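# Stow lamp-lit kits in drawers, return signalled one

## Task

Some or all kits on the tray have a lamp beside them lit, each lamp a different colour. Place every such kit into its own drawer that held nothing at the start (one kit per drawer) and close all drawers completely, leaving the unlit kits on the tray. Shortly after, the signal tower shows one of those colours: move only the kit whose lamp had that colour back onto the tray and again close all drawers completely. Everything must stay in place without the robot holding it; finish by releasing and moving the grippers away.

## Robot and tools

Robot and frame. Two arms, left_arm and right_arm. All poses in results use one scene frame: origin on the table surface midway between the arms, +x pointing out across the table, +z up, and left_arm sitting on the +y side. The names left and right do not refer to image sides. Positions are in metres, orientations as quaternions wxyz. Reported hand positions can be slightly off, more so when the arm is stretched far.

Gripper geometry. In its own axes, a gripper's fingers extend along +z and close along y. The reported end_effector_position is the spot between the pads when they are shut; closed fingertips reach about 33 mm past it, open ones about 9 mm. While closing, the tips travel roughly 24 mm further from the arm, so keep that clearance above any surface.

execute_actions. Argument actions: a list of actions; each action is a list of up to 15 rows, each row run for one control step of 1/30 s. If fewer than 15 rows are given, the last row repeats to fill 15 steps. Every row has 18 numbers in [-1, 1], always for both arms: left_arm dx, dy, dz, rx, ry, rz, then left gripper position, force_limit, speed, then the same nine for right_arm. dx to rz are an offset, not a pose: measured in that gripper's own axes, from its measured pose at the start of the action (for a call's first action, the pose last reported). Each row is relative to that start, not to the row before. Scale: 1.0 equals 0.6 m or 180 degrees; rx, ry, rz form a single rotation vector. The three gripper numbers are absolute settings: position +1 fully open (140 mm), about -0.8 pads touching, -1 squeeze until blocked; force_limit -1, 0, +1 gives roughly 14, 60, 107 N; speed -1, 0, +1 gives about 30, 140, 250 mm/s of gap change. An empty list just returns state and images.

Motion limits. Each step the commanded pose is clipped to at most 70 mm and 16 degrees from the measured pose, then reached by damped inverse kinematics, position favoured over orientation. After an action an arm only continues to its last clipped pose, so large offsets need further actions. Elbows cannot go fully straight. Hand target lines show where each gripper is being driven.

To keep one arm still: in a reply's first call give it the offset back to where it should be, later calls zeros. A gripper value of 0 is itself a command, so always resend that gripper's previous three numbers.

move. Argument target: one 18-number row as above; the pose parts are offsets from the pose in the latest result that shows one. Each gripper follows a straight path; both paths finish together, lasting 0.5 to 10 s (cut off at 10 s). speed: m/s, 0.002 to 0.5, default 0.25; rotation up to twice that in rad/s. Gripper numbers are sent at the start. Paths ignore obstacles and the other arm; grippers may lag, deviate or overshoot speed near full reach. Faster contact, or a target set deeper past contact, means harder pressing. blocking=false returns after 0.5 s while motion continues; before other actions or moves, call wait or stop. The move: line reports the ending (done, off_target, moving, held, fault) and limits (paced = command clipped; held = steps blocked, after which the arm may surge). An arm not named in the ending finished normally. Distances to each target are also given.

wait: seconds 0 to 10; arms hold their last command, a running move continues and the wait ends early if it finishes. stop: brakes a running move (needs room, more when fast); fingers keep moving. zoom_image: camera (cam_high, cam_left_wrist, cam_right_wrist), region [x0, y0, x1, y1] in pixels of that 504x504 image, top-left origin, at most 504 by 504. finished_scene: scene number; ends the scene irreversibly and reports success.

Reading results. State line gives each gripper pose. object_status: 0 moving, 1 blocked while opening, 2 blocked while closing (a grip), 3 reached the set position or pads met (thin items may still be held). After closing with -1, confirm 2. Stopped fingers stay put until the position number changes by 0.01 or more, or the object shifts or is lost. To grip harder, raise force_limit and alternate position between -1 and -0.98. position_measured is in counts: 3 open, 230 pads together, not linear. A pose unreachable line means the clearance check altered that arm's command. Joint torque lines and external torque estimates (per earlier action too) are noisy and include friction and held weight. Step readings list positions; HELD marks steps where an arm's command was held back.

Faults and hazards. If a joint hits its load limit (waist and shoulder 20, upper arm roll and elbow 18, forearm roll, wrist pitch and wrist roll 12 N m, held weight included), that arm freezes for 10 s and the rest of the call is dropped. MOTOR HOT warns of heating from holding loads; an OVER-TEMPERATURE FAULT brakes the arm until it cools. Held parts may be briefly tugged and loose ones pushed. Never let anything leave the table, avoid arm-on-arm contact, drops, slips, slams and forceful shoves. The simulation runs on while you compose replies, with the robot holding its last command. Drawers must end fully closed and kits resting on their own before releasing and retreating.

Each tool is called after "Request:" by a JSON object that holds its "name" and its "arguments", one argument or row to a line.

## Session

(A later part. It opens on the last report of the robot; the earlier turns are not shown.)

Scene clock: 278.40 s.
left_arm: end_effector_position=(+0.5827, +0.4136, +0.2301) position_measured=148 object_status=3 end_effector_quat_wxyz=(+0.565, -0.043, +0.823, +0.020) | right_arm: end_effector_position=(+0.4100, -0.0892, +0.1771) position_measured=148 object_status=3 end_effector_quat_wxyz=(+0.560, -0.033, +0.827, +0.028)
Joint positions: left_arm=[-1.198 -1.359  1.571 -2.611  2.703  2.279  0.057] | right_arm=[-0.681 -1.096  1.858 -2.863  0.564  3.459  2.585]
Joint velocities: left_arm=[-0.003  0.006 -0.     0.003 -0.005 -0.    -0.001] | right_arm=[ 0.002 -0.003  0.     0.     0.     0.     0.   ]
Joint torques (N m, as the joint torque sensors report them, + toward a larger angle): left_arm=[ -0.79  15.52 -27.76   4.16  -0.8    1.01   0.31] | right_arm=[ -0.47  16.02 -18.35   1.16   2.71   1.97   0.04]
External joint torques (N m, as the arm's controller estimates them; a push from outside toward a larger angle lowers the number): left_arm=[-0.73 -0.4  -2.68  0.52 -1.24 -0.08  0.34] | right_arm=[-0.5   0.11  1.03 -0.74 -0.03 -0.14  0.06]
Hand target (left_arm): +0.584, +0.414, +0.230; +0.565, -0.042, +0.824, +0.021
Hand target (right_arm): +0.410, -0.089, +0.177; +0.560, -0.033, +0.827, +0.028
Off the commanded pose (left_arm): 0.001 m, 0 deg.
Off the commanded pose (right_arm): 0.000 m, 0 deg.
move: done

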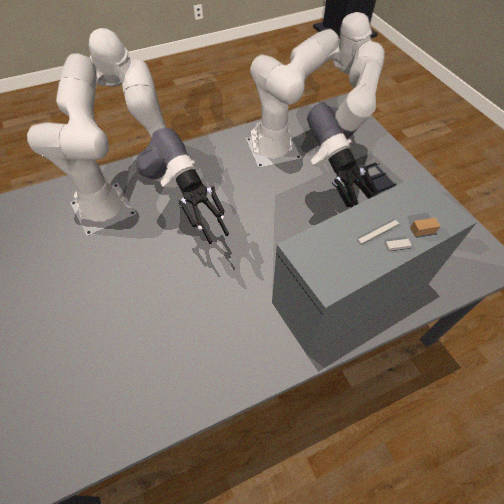

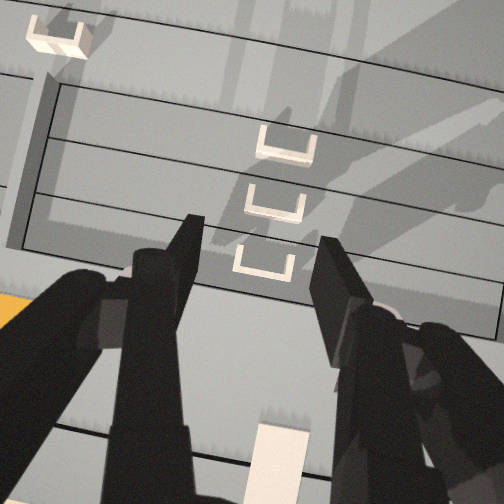

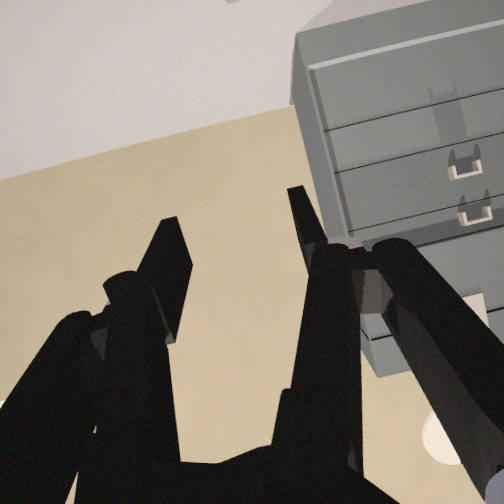

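Request:
{"name": "move", "arguments": {
  "target": [-0.016,0.003,0.021,0,0,0,-0.15,0,-0.3,0,0,0,0,0,0,-0.15,0,0],
  "speed": 0.025
}}

Scene clock: 280.10 s.
left_arm: end_effector_position=(+0.5940, +0.4164, +0.2317) position_measured=148 object_status=3 end_effector_quat_wxyz=(+0.564, -0.044, +0.824, +0.020) | right_arm: end_effector_position=(+0.4100, -0.0892, +0.1771) position_measured=148 object_status=3 end_effector_quat_wxyz=(+0.560, -0.033, +0.827, +0.028)
Joint positions: left_arm=[-1.227 -1.357  1.571 -2.574  2.689  2.284  0.065] | right_arm=[-0.681 -1.096  1.858 -2.863  0.564  3.459  2.585]
Joint velocities: left_arm=[ 0.001 -0.001  0.001  0.004 -0.003  0.002  0.012] | right_arm=[ 0.001 -0.001  0.001 -0.001  0.     0.    -0.002]
Joint torques (N m, as the joint torque sensors report them, + toward a larger angle): left_arm=[ -4.54  13.82 -27.53  10.06  -0.09   1.7    0.04] | right_arm=[ -0.57  15.58 -18.53   1.15   2.7    2.01   0.06]
External joint torques (N m, as the arm's controller estimates them; a push from outside toward a larger angle lowers the number): left_arm=[-4.71 -2.76 -1.94  6.   -0.5   0.64  0.06] | right_arm=[-0.58 -0.33  0.84 -0.69 -0.04 -0.1   0.09]
Hand target (left_arm): +0.598, +0.417, +0.235; +0.566, -0.043, +0.823, +0.020
Hand target (right_arm): +0.410, -0.089, +0.177; +0.560, -0.033, +0.827, +0.028
Off the commanded pose (left_arm): 0.005 m, 0 deg.
Off the commanded pose (right_arm): 0.000 m, 0 deg.
move: off_target (left_arm)

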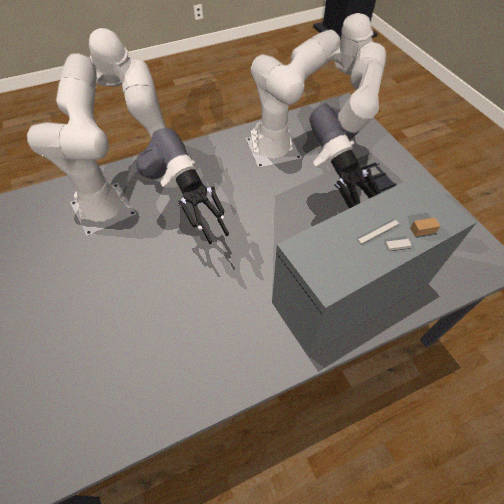

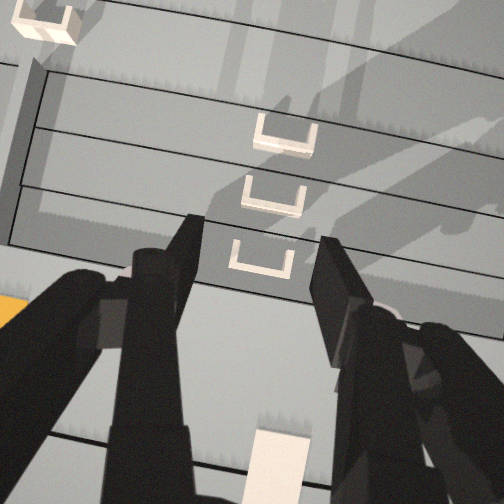

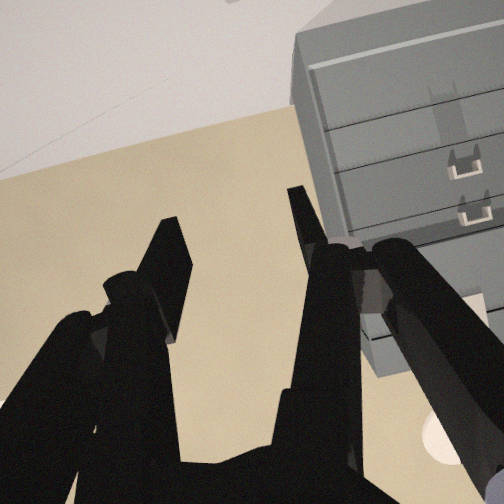

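Request:
{"name": "move", "arguments": {
  "target": [-0.011,0,-0.01,0,0,0,-0.15,0,-0.3,0,0,0,0,0,0,-0.15,0,0],
  "speed": 0.03
}}

Request:
{"name": "move", "arguments": {
  "target": [0,0,0,0,0,0,-1,0.6,-0.3,0,0,0,0,0,0,-0.15,0,0]
}}

Scene clock: 282.40 s.
left_arm: end_effector_position=(+0.5903, +0.4164, +0.2333) position_measured=148 object_status=3 end_effector_quat_wxyz=(+0.560, -0.046, +0.827, +0.020) | right_arm: end_effector_position=(+0.4100, -0.0892, +0.1771) position_measured=148 object_status=3 end_effector_quat_wxyz=(+0.560, -0.033, +0.827, +0.028)
Joint positions: left_arm=[-1.217 -1.351  1.559 -2.583  2.664  2.284  0.073] | right_arm=[-0.681 -1.096  1.858 -2.863  0.564  3.459  2.585]
Joint velocities: left_arm=[ 0.003 -0.    -0.005 -0.001 -0.01  -0.001  0.008] | right_arm=[ 0.    -0.    -0.     0.    -0.    -0.001 -0.003]
Joint torques (N m, as the joint torque sensors report them, + toward a larger angle): left_arm=[  2.52  14.75 -31.91   3.78   0.4    1.35  -0.09] | right_arm=[ -0.33  15.73 -18.71   1.31   2.69   2.     0.08]
External joint torques (N m, as the arm's controller estimates them; a push from outside toward a larger angle lowers the number): left_arm=[ 2.48 -1.62 -6.41 -0.52 -0.04  0.23 -0.06] | right_arm=[-0.34 -0.22  0.71 -0.54 -0.05 -0.11  0.11]
Hand target (left_arm): +0.591, +0.416, +0.240; +0.564, -0.044, +0.824, +0.020
Hand target (right_arm): +0.410, -0.089, +0.177; +0.560, -0.033, +0.827, +0.028
Off the commanded pose (left_arm): 0.007 m, 1 deg.
Off the commanded pose (right_arm): 0.000 m, 0 deg.
move: off_target (left_arm)

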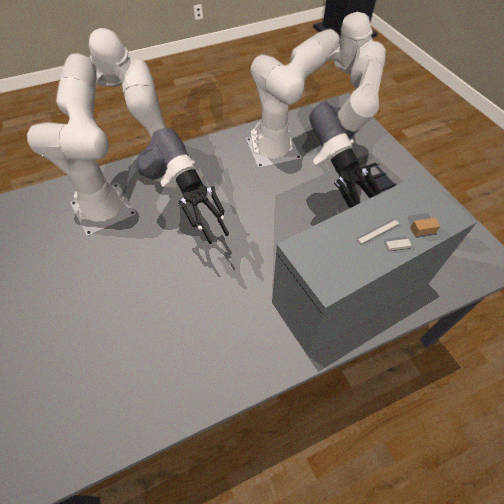

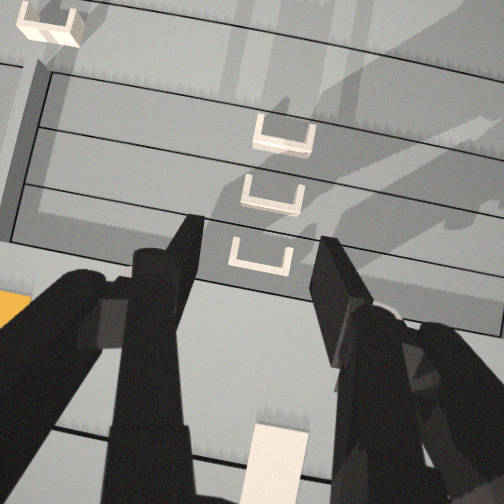

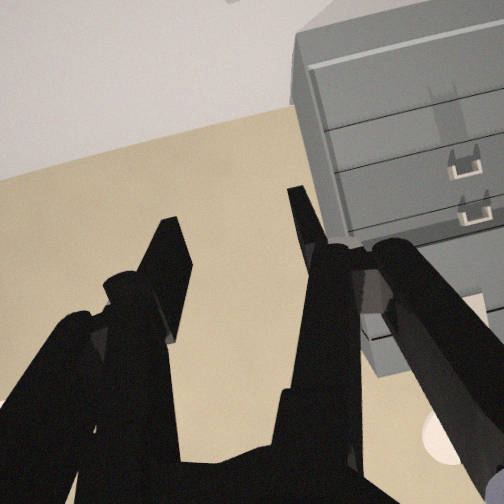

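Scene clock: 282.93 s.
left_arm: end_effector_position=(+0.5903, +0.4175, +0.2331) position_measured=195 object_status=2 end_effector_quat_wxyz=(+0.560, -0.046, +0.827, +0.020) | right_arm: end_effector_position=(+0.4100, -0.0892, +0.1771) position_measured=148 object_status=3 end_effector_quat_wxyz=(+0.560, -0.033, +0.827, +0.028)
Joint positions: left_arm=[-1.216 -1.351  1.559 -2.583  2.664  2.283  0.073] | right_arm=[-0.681 -1.096  1.858 -2.863  0.564  3.459  2.585]
Joint velocities: left_arm=[ 0.001  0.001  0.001  0.001 -0.001 -0.001  0.   ] | right_arm=[ 0.003 -0.002 -0.002  0.001  0.001 -0.     0.001]
Joint torques (N m, as the joint torque sensors report them, + toward a larger angle): left_arm=[  0.05  14.29 -26.96   3.33   0.41   1.27   0.04] | right_arm=[ -0.52  15.7  -18.52   1.28   2.7    2.     0.08]
External joint torques (N m, as the arm's controller estimates them; a push from outside toward a larger angle lowers the number): left_arm=[-0.07 -2.07 -1.5  -0.97 -0.03  0.15  0.06] | right_arm=[-0.68 -0.24  0.87 -0.75 -0.03 -0.14  0.1 ]
Hand target (left_arm): +0.590, +0.416, +0.233; +0.560, -0.046, +0.827, +0.020
Hand target (right_arm): +0.410, -0.089, +0.177; +0.560, -0.033, +0.827, +0.028
Off the commanded pose (left_arm): 0.001 m, 0 deg.
Off the commanded pose (right_arm): 0.000 m, 0 deg.
move: done

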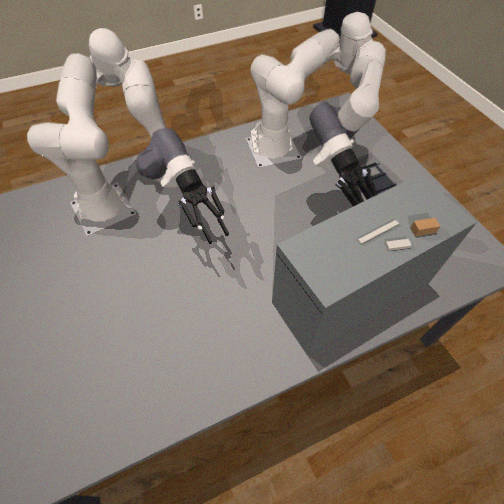

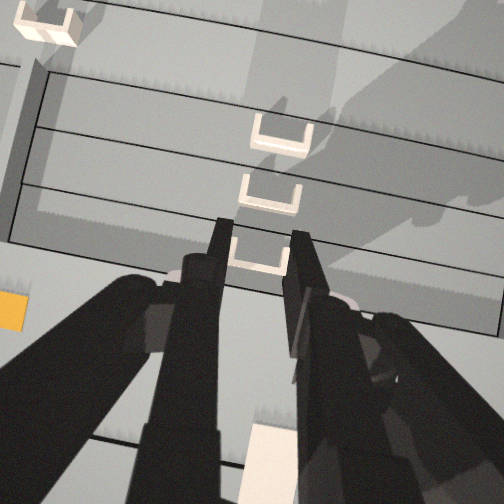

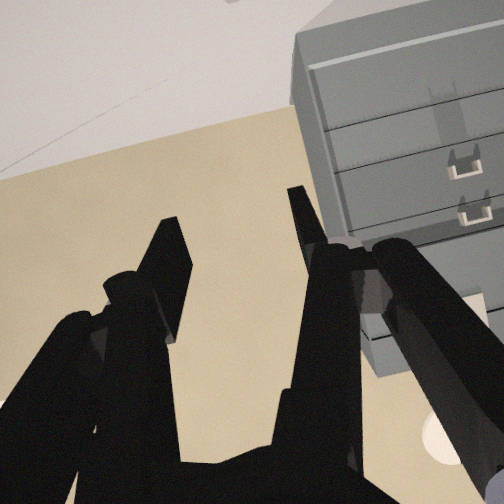

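Request:
{"name": "move", "arguments": {
  "target": [0.071,0,-0.18,0,0,0,-1,0.6,-0.3,0,0,0,0,0,0,-0.15,0,0],
  "speed": 0.08
}}

Scene clock: 285.70 s.
left_arm: end_effector_position=(+0.4730, +0.4053, +0.2293) position_measured=195 object_status=2 end_effector_quat_wxyz=(+0.555, -0.043, +0.830, +0.019) | right_arm: end_effector_position=(+0.4100, -0.0892, +0.1771) position_measured=148 object_status=3 end_effector_quat_wxyz=(+0.560, -0.033, +0.827, +0.028)
Joint positions: left_arm=[-0.83  -1.353  1.487 -2.936  2.659  2.316  0.079] | right_arm=[-0.681 -1.096  1.858 -2.863  0.564  3.459  2.585]
Joint velocities: left_arm=[ 0.006 -0.001  0.    -0.001 -0.005  0.007  0.005] | right_arm=[-0.    -0.     0.001 -0.002  0.001  0.    -0.001]
Joint torques (N m, as the joint torque sensors report them, + toward a larger angle): left_arm=[  3.48   8.27 -22.24   5.18   0.02   1.05   0.01] | right_arm=[ -0.29  15.71 -18.35   1.34   2.68   1.99   0.09]
External joint torques (N m, as the arm's controller estimates them; a push from outside toward a larger angle lowers the number): left_arm=[ 3.58 -2.6  -3.96  0.89 -0.32 -0.13  0.04] | right_arm=[-0.32 -0.23  1.03 -0.54 -0.05 -0.13  0.12]
Hand target (left_arm): +0.474, +0.409, +0.233; +0.557, -0.045, +0.829, +0.022
Hand target (right_arm): +0.410, -0.089, +0.177; +0.560, -0.033, +0.827, +0.028
Off the commanded pose (left_arm): 0.005 m, 1 deg.
Off the commanded pose (right_arm): 0.000 m, 0 deg.
move: off_target (left_arm)

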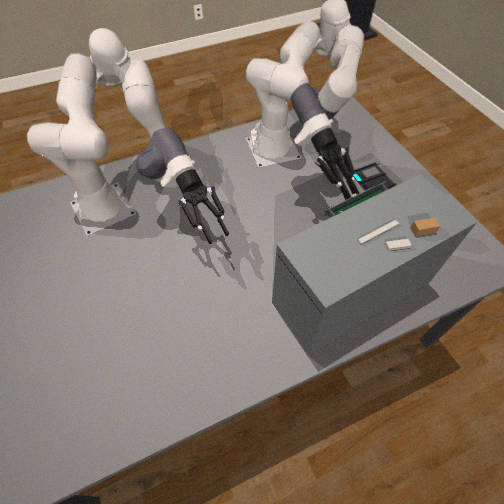

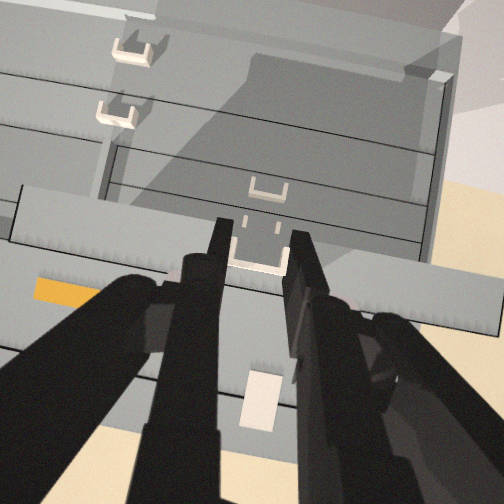

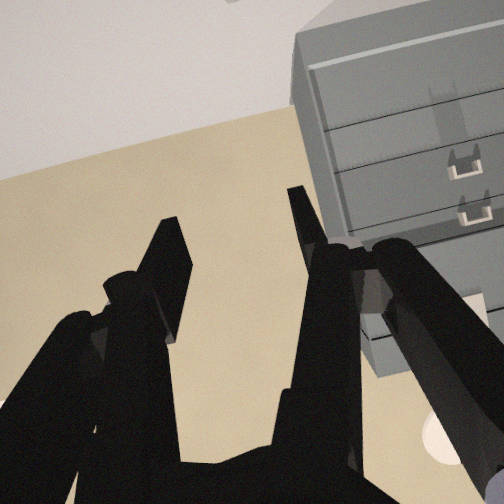

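Request:
{"name": "move", "arguments": {
  "target": [0,0,0,0,0,0,-0.1,0,-0.3,0,0,0,0,0,0,-0.15,0,0]
}}

Request:
{"name": "move", "arguments": {
  "target": [0,0,-0.04,0,0,0,-0.1,0,-0.3,0,0,0,0,0,0,-0.15,0,0],
  "speed": 0.1
}}

Request:
{"name": "move", "arguments": {
  "target": [-0.12,0.03,-0.07,0,0.1,0,-0.1,0,-0.3,0,0,0,0,0,0,-0.15,0,0]
}}

Request:
{"name": "move", "arguments": {
  "target": [-0.06,0.03,0.1,0,0.285,0,-0.25,0,-0.3,0,0,0,0,0,0,-0.15,0,0],
  "speed": 0.35
}}

Scene clock: 288.43 s.
left_arm: end_effector_position=(+0.4727, +0.4053, +0.2291) position_measured=141 object_status=3 end_effector_quat_wxyz=(+0.555, -0.043, +0.831, +0.019) | right_arm: end_effector_position=(+0.4100, -0.0892, +0.1771) position_measured=148 object_status=3 end_effector_quat_wxyz=(+0.560, -0.033, +0.827, +0.028)
Joint positions: left_arm=[-0.829 -1.353  1.487 -2.937  2.658  2.317  0.08 ] | right_arm=[-0.681 -1.096  1.858 -2.863  0.564  3.459  2.585]
Joint velocities: left_arm=[ 0.     0.     0.    -0.     0.001 -0.001  0.   ] | right_arm=[-0.001  0.    -0.    -0.002  0.001 -0.001 -0.001]
Joint torques (N m, as the joint torque sensors report them, + toward a larger angle): left_arm=[  0.02   9.33 -18.42   4.19   0.28   1.04   0.02] | right_arm=[ -0.61  15.52 -18.52   1.19   2.72   1.99   0.08]
External joint torques (N m, as the arm's controller estimates them; a push from outside toward a larger angle lowers the number): left_arm=[ 0.03 -1.54 -0.18 -0.06 -0.05 -0.13  0.04] | right_arm=[-0.55 -0.42  0.92 -0.66 -0.02 -0.12  0.11]
Hand target (left_arm): +0.473, +0.405, +0.229; +0.555, -0.043, +0.830, +0.019
Hand target (right_arm): +0.410, -0.089, +0.177; +0.560, -0.033, +0.827, +0.028
Off the commanded pose (left_arm): 0.000 m, 0 deg.
Off the commanded pose (right_arm): 0.000 m, 0 deg.
move: done

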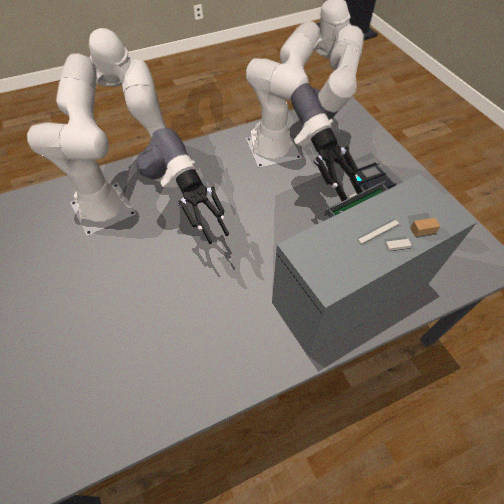

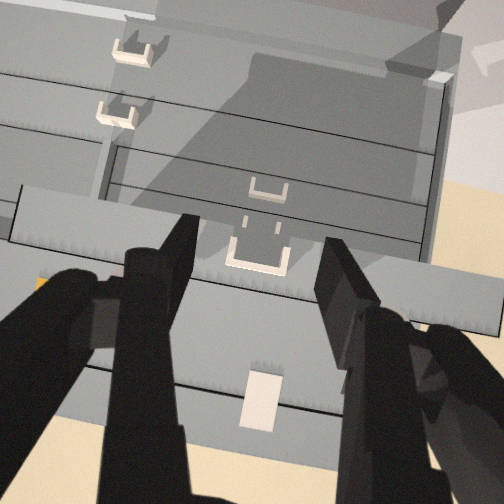

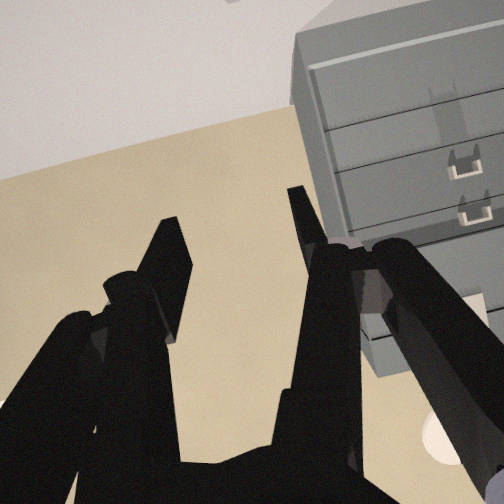

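Scene clock: 289.27 s.
left_arm: end_effector_position=(+0.4516, +0.4060, +0.2385) position_measured=141 object_status=3 end_effector_quat_wxyz=(+0.555, -0.046, +0.830, +0.020) | right_arm: end_effector_position=(+0.4100, -0.0892, +0.1771) position_measured=148 object_status=3 end_effector_quat_wxyz=(+0.560, -0.033, +0.827, +0.028)
Joint positions: left_arm=[-0.726 -1.355  1.434 -2.998  2.614  2.347  0.096] | right_arm=[-0.681 -1.096  1.858 -2.863  0.564  3.459  2.585]
Joint velocities: left_arm=[ 0.003  0.    -0.005 -0.    -0.008  0.013  0.008] | right_arm=[-0.    -0.001  0.     0.     0.    -0.001  0.002]
Joint torques (N m, as the joint torque sensors report them, + toward a larger angle): left_arm=[  2.     9.74 -19.     3.03  -0.97   1.67   0.35] | right_arm=[ -0.55  15.67 -18.62   1.21   2.69   1.99   0.07]
External joint torques (N m, as the arm's controller estimates them; a push from outside toward a larger angle lowers the number): left_arm=[ 2.02 -0.34 -2.3  -2.19 -1.21  0.47  0.37] | right_arm=[-0.59 -0.27  0.77 -0.72 -0.04 -0.13  0.09]
Hand target (left_arm): +0.450, +0.404, +0.238; +0.554, -0.043, +0.831, +0.020
Hand target (right_arm): +0.410, -0.089, +0.177; +0.560, -0.033, +0.827, +0.028
Off the commanded pose (left_arm): 0.003 m, 0 deg.
Off the commanded pose (right_arm): 0.000 m, 0 deg.
move: done

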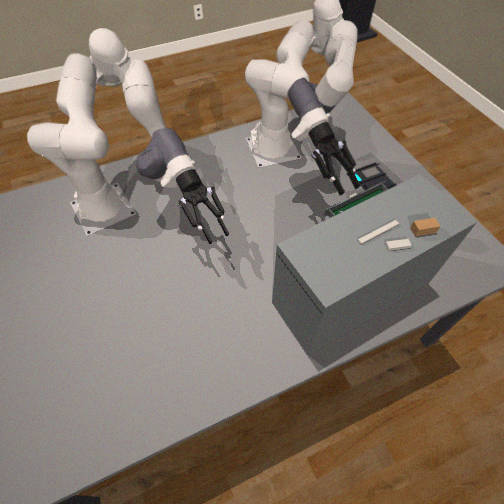

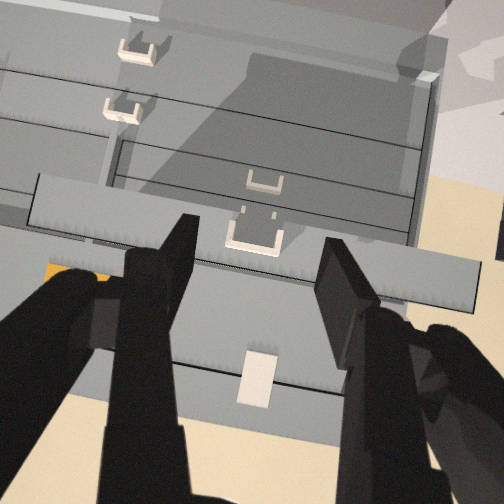

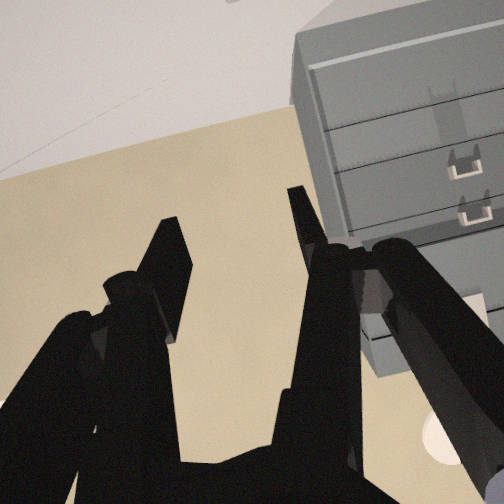

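Scene clock: 291.07 s.
left_arm: end_effector_position=(+0.4383, +0.4227, +0.3219) position_measured=141 object_status=3 end_effector_quat_wxyz=(+0.418, -0.052, +0.907, +0.010) | right_arm: end_effector_position=(+0.4100, -0.0892, +0.1771) position_measured=148 object_status=3 end_effector_quat_wxyz=(+0.560, -0.033, +0.827, +0.028)
Joint positions: left_arm=[-0.672 -1.265  0.922 -2.821  1.526  2.316  0.611] | right_arm=[-0.681 -1.096  1.858 -2.863  0.564  3.459  2.585]
Joint velocities: left_arm=[ 0.001 -0.001  0.    -0.    -0.004 -0.002  0.033] | right_arm=[ 0.    -0.     0.001 -0.001 -0.    -0.001  0.   ]
Joint torques (N m, as the joint torque sensors report them, + toward a larger angle): left_arm=[ -0.61   8.09 -17.45  17.42  -0.64   2.2    0.26] | right_arm=[ -0.6   15.61 -18.63   1.57   2.7    2.02   0.08]
External joint torques (N m, as the arm's controller estimates them; a push from outside toward a larger angle lowers the number): left_arm=[-0.68 -0.55 -0.8   0.85 -1.32 -0.51  0.28] | right_arm=[-0.64 -0.33  0.74 -0.32 -0.03 -0.1   0.1 ]
Hand target (left_arm): +0.438, +0.423, +0.322; +0.417, -0.047, +0.908, +0.012
Hand target (right_arm): +0.410, -0.089, +0.177; +0.560, -0.033, +0.827, +0.028
Off the commanded pose (left_arm): 0.002 m, 1 deg.
Off the commanded pose (right_arm): 0.000 m, 0 deg.
move: done

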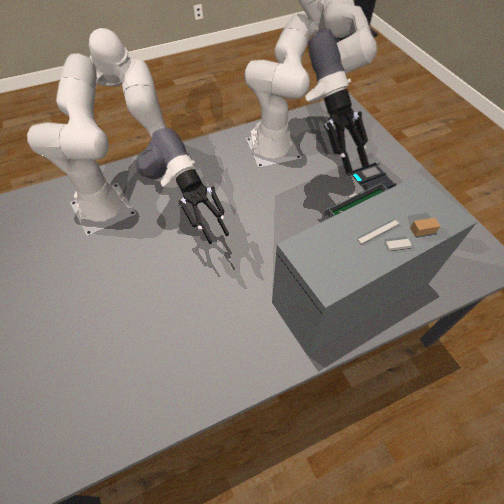

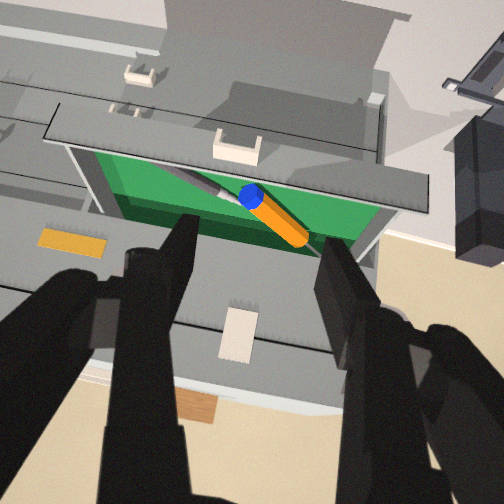

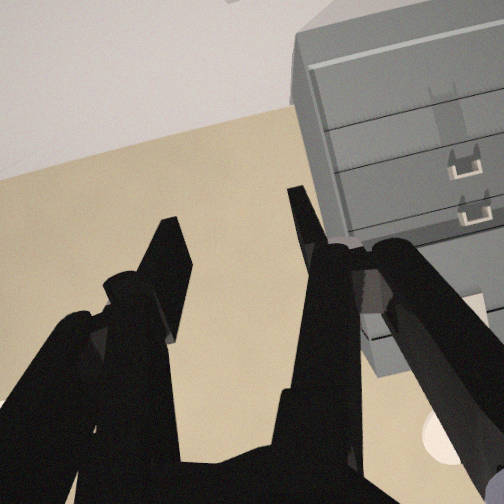

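Scene clock: 293.23 s.
left_arm: end_effector_position=(+0.5053, +0.4418, +0.3118) position_measured=160 object_status=3 end_effector_quat_wxyz=(-0.011, -0.053, +0.998, -0.012) | right_arm: end_effector_position=(+0.4100, -0.0892, +0.1771) position_measured=148 object_status=3 end_effector_quat_wxyz=(+0.560, -0.033, +0.827, +0.028)
Joint positions: left_arm=[-1.572 -0.81   1.376 -1.732  0.759  1.533  1.078] | right_arm=[-0.681 -1.096  1.858 -2.863  0.564  3.459  2.585]
Joint velocities: left_arm=[-0.002 -0.003 -0.001  0.003 -0.002 -0.015  0.022] | right_arm=[-0.001  0.001 -0.001 -0.     0.     0.     0.001]
Joint torques (N m, as the joint torque sensors report them, + toward a larger angle): left_arm=[ -1.44  19.97 -23.19  18.03   0.46   2.02   0.41] | right_arm=[ -0.53  15.49 -18.32   1.44   2.71   2.01   0.05]
External joint torques (N m, as the arm's controller estimates them; a push from outside toward a larger angle lowers the number): left_arm=[-1.46 -2.99 -0.32  1.58 -0.27 -0.4   0.41] | right_arm=[-0.5  -0.47  1.12 -0.46 -0.03 -0.11  0.07]
Hand target (left_arm): +0.504, +0.442, +0.311; -0.014, -0.048, +0.999, -0.013
Hand target (right_arm): +0.410, -0.089, +0.177; +0.560, -0.033, +0.827, +0.028
Off the commanded pose (left_arm): 0.006 m, 1 deg.
Off the commanded pose (right_arm): 0.000 m, 0 deg.
move: off_target (left_arm)

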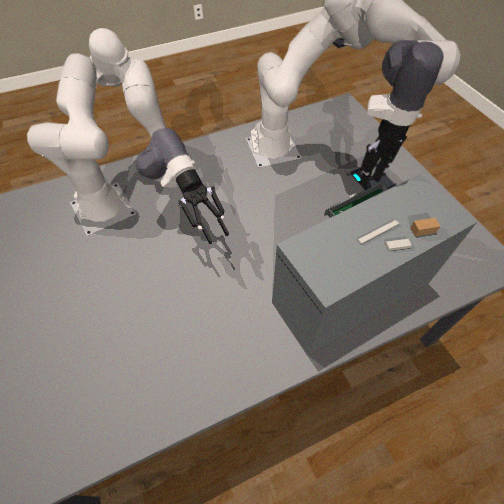

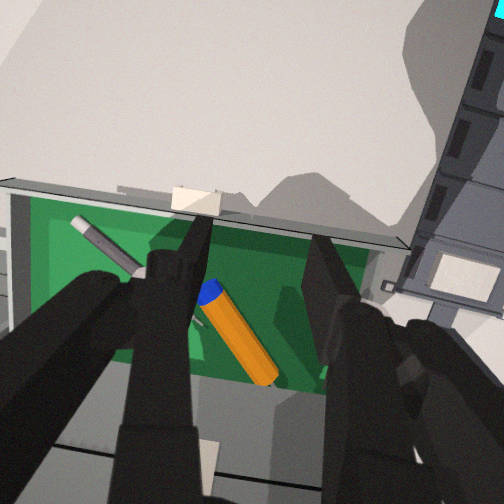

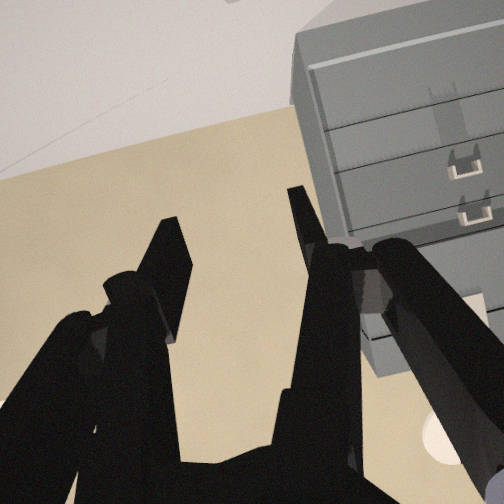

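Request:
{"name": "move", "arguments": {
  "target": [0.135,-0.051,0,0,0,0,-0.13,0,-0.3,0,0,0,0,0,0,-0.15,0,0]
}}

Request:
{"name": "move", "arguments": {
  "target": [-0.015,-0.005,0.125,0,-0.385,0,-0.13,0,-0.3,0,0,0,0,0,0,-0.15,0,0],
  "speed": 0.35
}}

Scene clock: 297.27 s.
left_arm: end_effector_position=(+0.4287, +0.4059, +0.3145) position_measured=145 object_status=3 end_effector_quat_wxyz=(-0.012, -0.047, +0.999, -0.009) | right_arm: end_effector_position=(+0.4100, -0.0892, +0.1771) position_measured=148 object_status=3 end_effector_quat_wxyz=(+0.560, -0.033, +0.827, +0.028)
Joint positions: left_arm=[-1.323 -0.843  1.13  -2.006  0.713  1.551  0.982] | right_arm=[-0.681 -1.096  1.858 -2.863  0.564  3.459  2.585]
Joint velocities: left_arm=[ 0.001 -0.001 -0.002 -0.003 -0.002  0.006 -0.031] | right_arm=[-0.    -0.     0.001  0.001 -0.    -0.001  0.   ]
Joint torques (N m, as the joint torque sensors report them, + toward a larger angle): left_arm=[  2.19  13.09 -24.54  14.96  -0.64   2.79   0.05] | right_arm=[ -0.48  15.67 -18.31   1.36   2.7    1.97   0.07]
External joint torques (N m, as the arm's controller estimates them; a push from outside toward a larger angle lowers the number): left_arm=[ 2.17 -0.8  -2.96 -2.37 -1.36  0.38  0.05] | right_arm=[-0.44 -0.25  1.09 -0.5  -0.04 -0.14  0.09]
Hand target (left_arm): +0.428, +0.404, +0.315; -0.011, -0.053, +0.998, -0.012
Hand target (right_arm): +0.410, -0.089, +0.177; +0.560, -0.033, +0.827, +0.028
Off the commanded pose (left_arm): 0.003 m, 1 deg.
Off the commanded pose (right_arm): 0.000 m, 0 deg.
move: done

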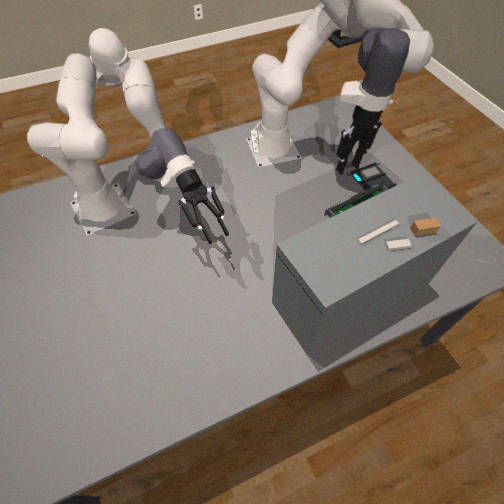

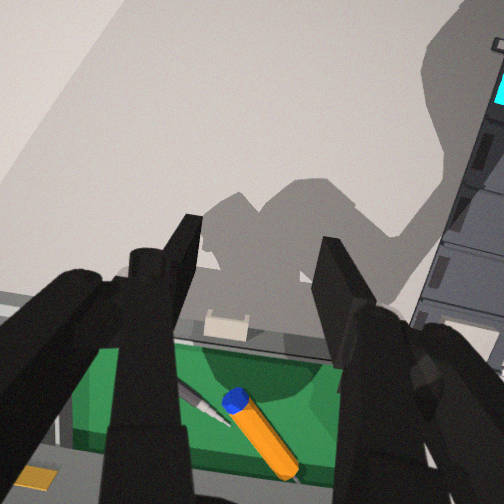

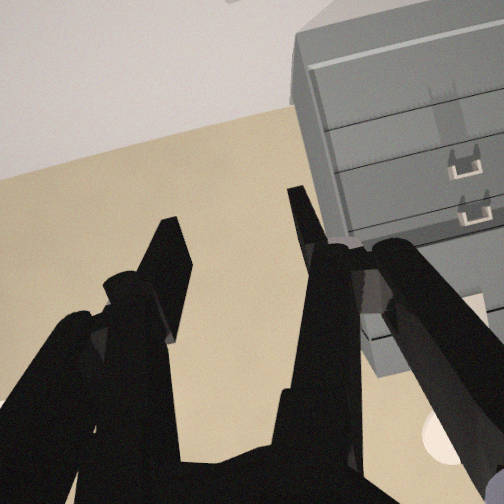

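Scene clock: 300.53 s.
left_arm: end_effector_position=(+0.4378, +0.4086, +0.2361) position_measured=145 object_status=3 end_effector_quat_wxyz=(+0.556, -0.038, +0.830, +0.026) | right_arm: end_effector_position=(+0.4100, -0.0892, +0.1771) position_measured=148 object_status=3 end_effector_quat_wxyz=(+0.560, -0.033, +0.827, +0.028)
Joint positions: left_arm=[-0.645 -1.287  1.388 -3.026  2.63   2.417  0.047] | right_arm=[-0.681 -1.096  1.858 -2.863  0.564  3.459  2.585]
Joint velocities: left_arm=[-0.     0.044 -0.033 -0.     0.013  0.009 -0.102] | right_arm=[ 0.001  0.001  0.001  0.    -0.001 -0.    -0.   ]
Joint torques (N m, as the joint torque sensors report them, + toward a larger angle): left_arm=[  1.79   9.27 -17.93   5.41   0.91   1.4   -0.11] | right_arm=[ -0.48  15.51 -18.51   1.27   2.69   2.     0.07]
External joint torques (N m, as the arm's controller estimates them; a push from outside toward a larger angle lowers the number): left_arm=[ 1.74  0.27 -2.68 -1.22  0.97  0.36 -0.09] | right_arm=[-0.52 -0.44  0.85 -0.62 -0.04 -0.11  0.09]
Hand target (left_arm): +0.437, +0.407, +0.237; +0.558, -0.047, +0.829, +0.019
Hand target (right_arm): +0.410, -0.089, +0.177; +0.560, -0.033, +0.827, +0.028
Off the commanded pose (left_arm): 0.007 m, 1 deg.
Off the commanded pose (right_arm): 0.000 m, 0 deg.
joint sent to its limit (left arm) — the command would take joint 4 (elbow) past its lower limit, so that joint was sent only as far as its limit.
move: off_target (left_arm)

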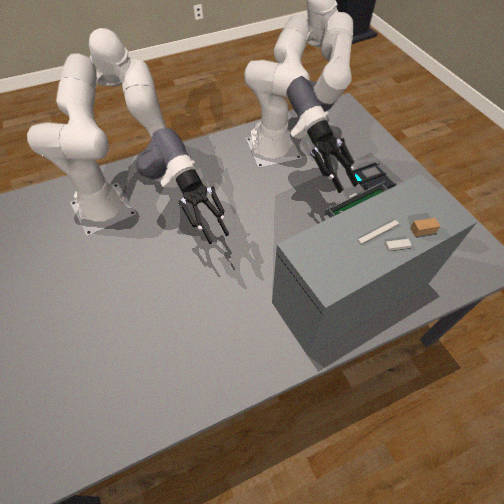

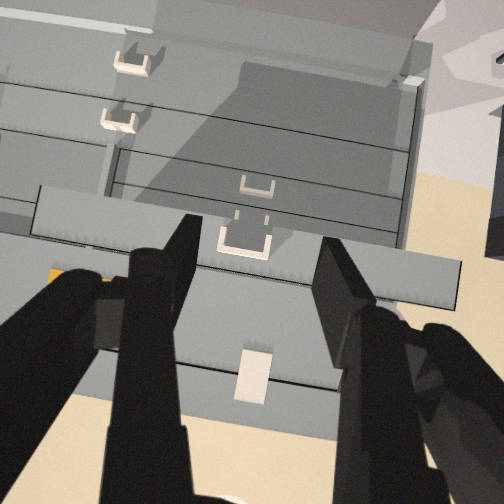

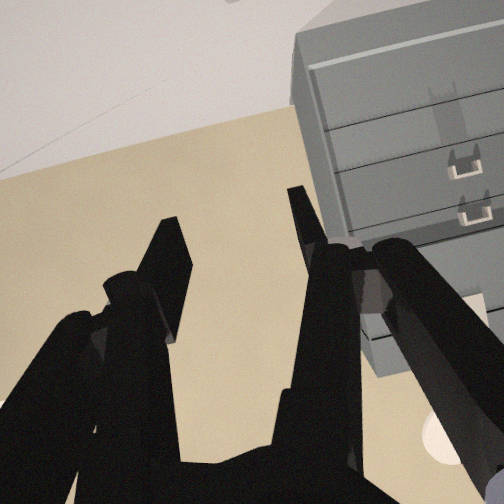

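Request:
{"name": "move", "arguments": {
  "target": [-0.089,-0.015,0.23,0,0,-0.008,-0.13,0,-0.3,0,0,0,0,0,0,-0.15,0,0],
  "speed": 0.07
}}

Request:
{"name": "move", "arguments": {
  "target": [-0.006,0,0.014,0,0,0,-0.13,0,-0.3,0,0,0,0,0,0,-0.15,0,0],
  "speed": 0.02
}}

Scene clock: 304.83 s.
left_arm: end_effector_position=(+0.5858, +0.4075, +0.2357) position_measured=145 object_status=3 end_effector_quat_wxyz=(+0.559, -0.050, +0.828, +0.015) | right_arm: end_effector_position=(+0.4100, -0.0892, +0.1771) position_measured=148 object_status=3 end_effector_quat_wxyz=(+0.560, -0.033, +0.827, +0.028)
Joint positions: left_arm=[-1.219 -1.267  1.537 -2.594  2.648  2.3   -0.017] | right_arm=[-0.681 -1.096  1.858 -2.863  0.564  3.459  2.585]
Joint velocities: left_arm=[-0.003 -0.     0.003  0.003  0.001  0.001  0.001] | right_arm=[-0.     0.     0.    -0.    -0.001 -0.    -0.   ]
Joint torques (N m, as the joint torque sensors report them, + toward a larger angle): left_arm=[ -2.16  14.77 -25.67   7.99   1.26   0.67   0.13] | right_arm=[ -0.52  15.84 -18.39   1.39   2.68   1.97   0.08]
External joint torques (N m, as the arm's controller estimates them; a push from outside toward a larger angle lowers the number): left_arm=[-2.24 -0.73 -0.97  1.9   0.92 -0.3   0.15] | right_arm=[-0.48 -0.11  1.01 -0.42 -0.06 -0.13  0.1 ]
Hand target (left_arm): +0.588, +0.409, +0.236; +0.560, -0.050, +0.827, +0.017
Hand target (right_arm): +0.410, -0.089, +0.177; +0.560, -0.033, +0.827, +0.028
Off the commanded pose (left_arm): 0.006 m, 1 deg.
Off the commanded pose (right_arm): 0.000 m, 0 deg.
move: off_target (left_arm)

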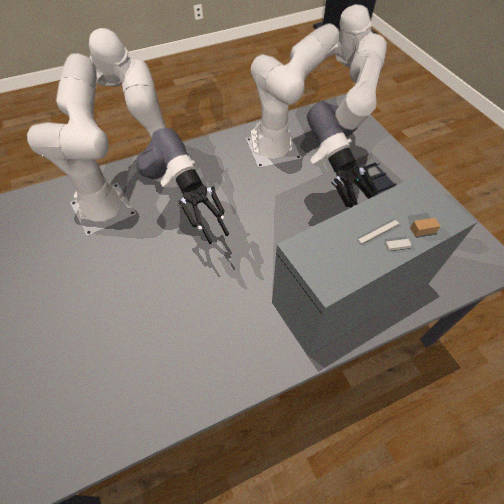

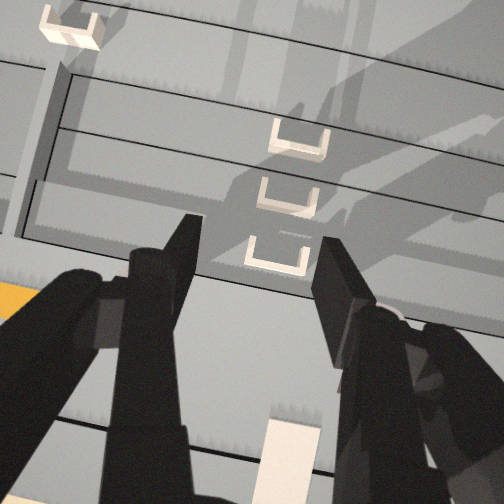

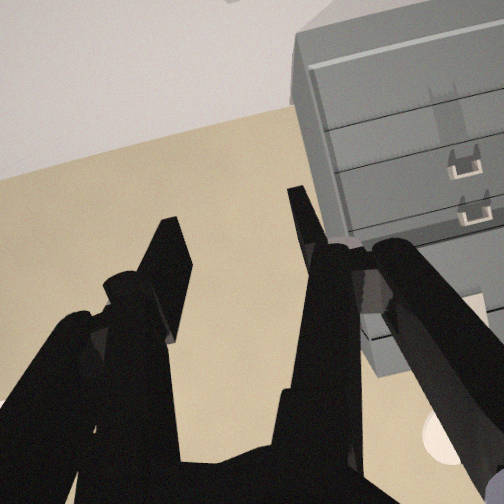

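Scene clock: 305.53 s.
left_arm: end_effector_position=(+0.5924, +0.4070, +0.2334) position_measured=145 object_status=3 end_effector_quat_wxyz=(+0.558, -0.050, +0.829, +0.015) | right_arm: end_effector_position=(+0.4100, -0.0892, +0.1771) position_measured=148 object_status=3 end_effector_quat_wxyz=(+0.560, -0.033, +0.827, +0.028)
Joint positions: left_arm=[-1.242 -1.267  1.547 -2.573  2.648  2.301 -0.016] | right_arm=[-0.681 -1.096  1.858 -2.863  0.564  3.459  2.585]
Joint velocities: left_arm=[-0.004  0.     0.002  0.004 -0.     0.001  0.003] | right_arm=[ 0.002  0.001 -0.001  0.     0.    -0.001 -0.   ]
Joint torques (N m, as the joint torque sensors report them, + toward a larger angle): left_arm=[ -0.97  13.19 -28.16   8.96   0.04   1.3    0.08] | right_arm=[ -0.72  15.68 -18.42   1.41   2.74   1.98   0.11]
External joint torques (N m, as the arm's controller estimates them; a push from outside toward a larger angle lowers the number): left_arm=[-1.06 -2.78 -3.14  2.93 -0.3   0.33  0.11] | right_arm=[-0.83 -0.29  0.95 -0.52  0.01 -0.14  0.14]
Hand target (left_arm): +0.595, +0.408, +0.236; +0.559, -0.051, +0.828, +0.015
Hand target (right_arm): +0.410, -0.089, +0.177; +0.560, -0.033, +0.827, +0.028
Off the commanded pose (left_arm): 0.004 m, 0 deg.
Off the commanded pose (right_arm): 0.000 m, 0 deg.
move: off_target (left_arm)

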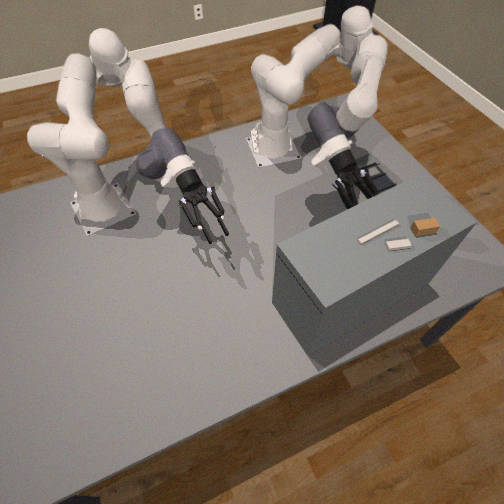

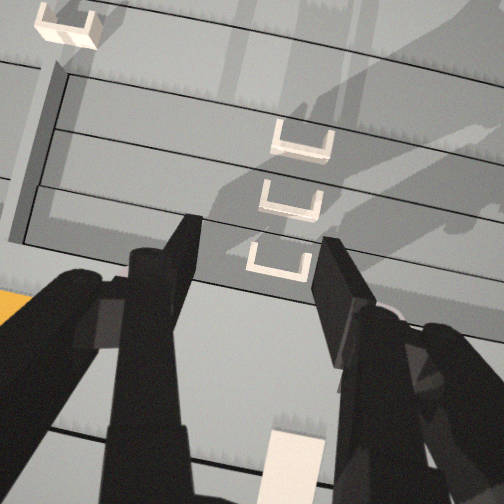

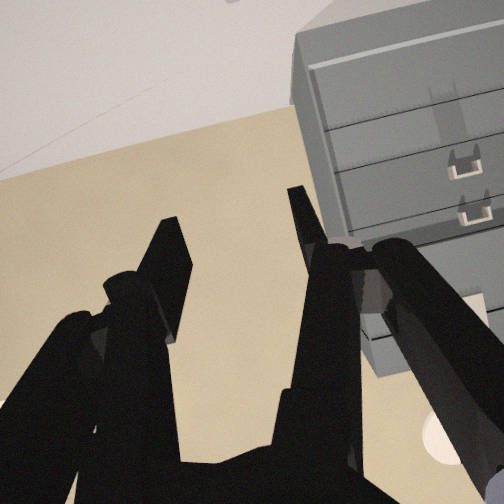

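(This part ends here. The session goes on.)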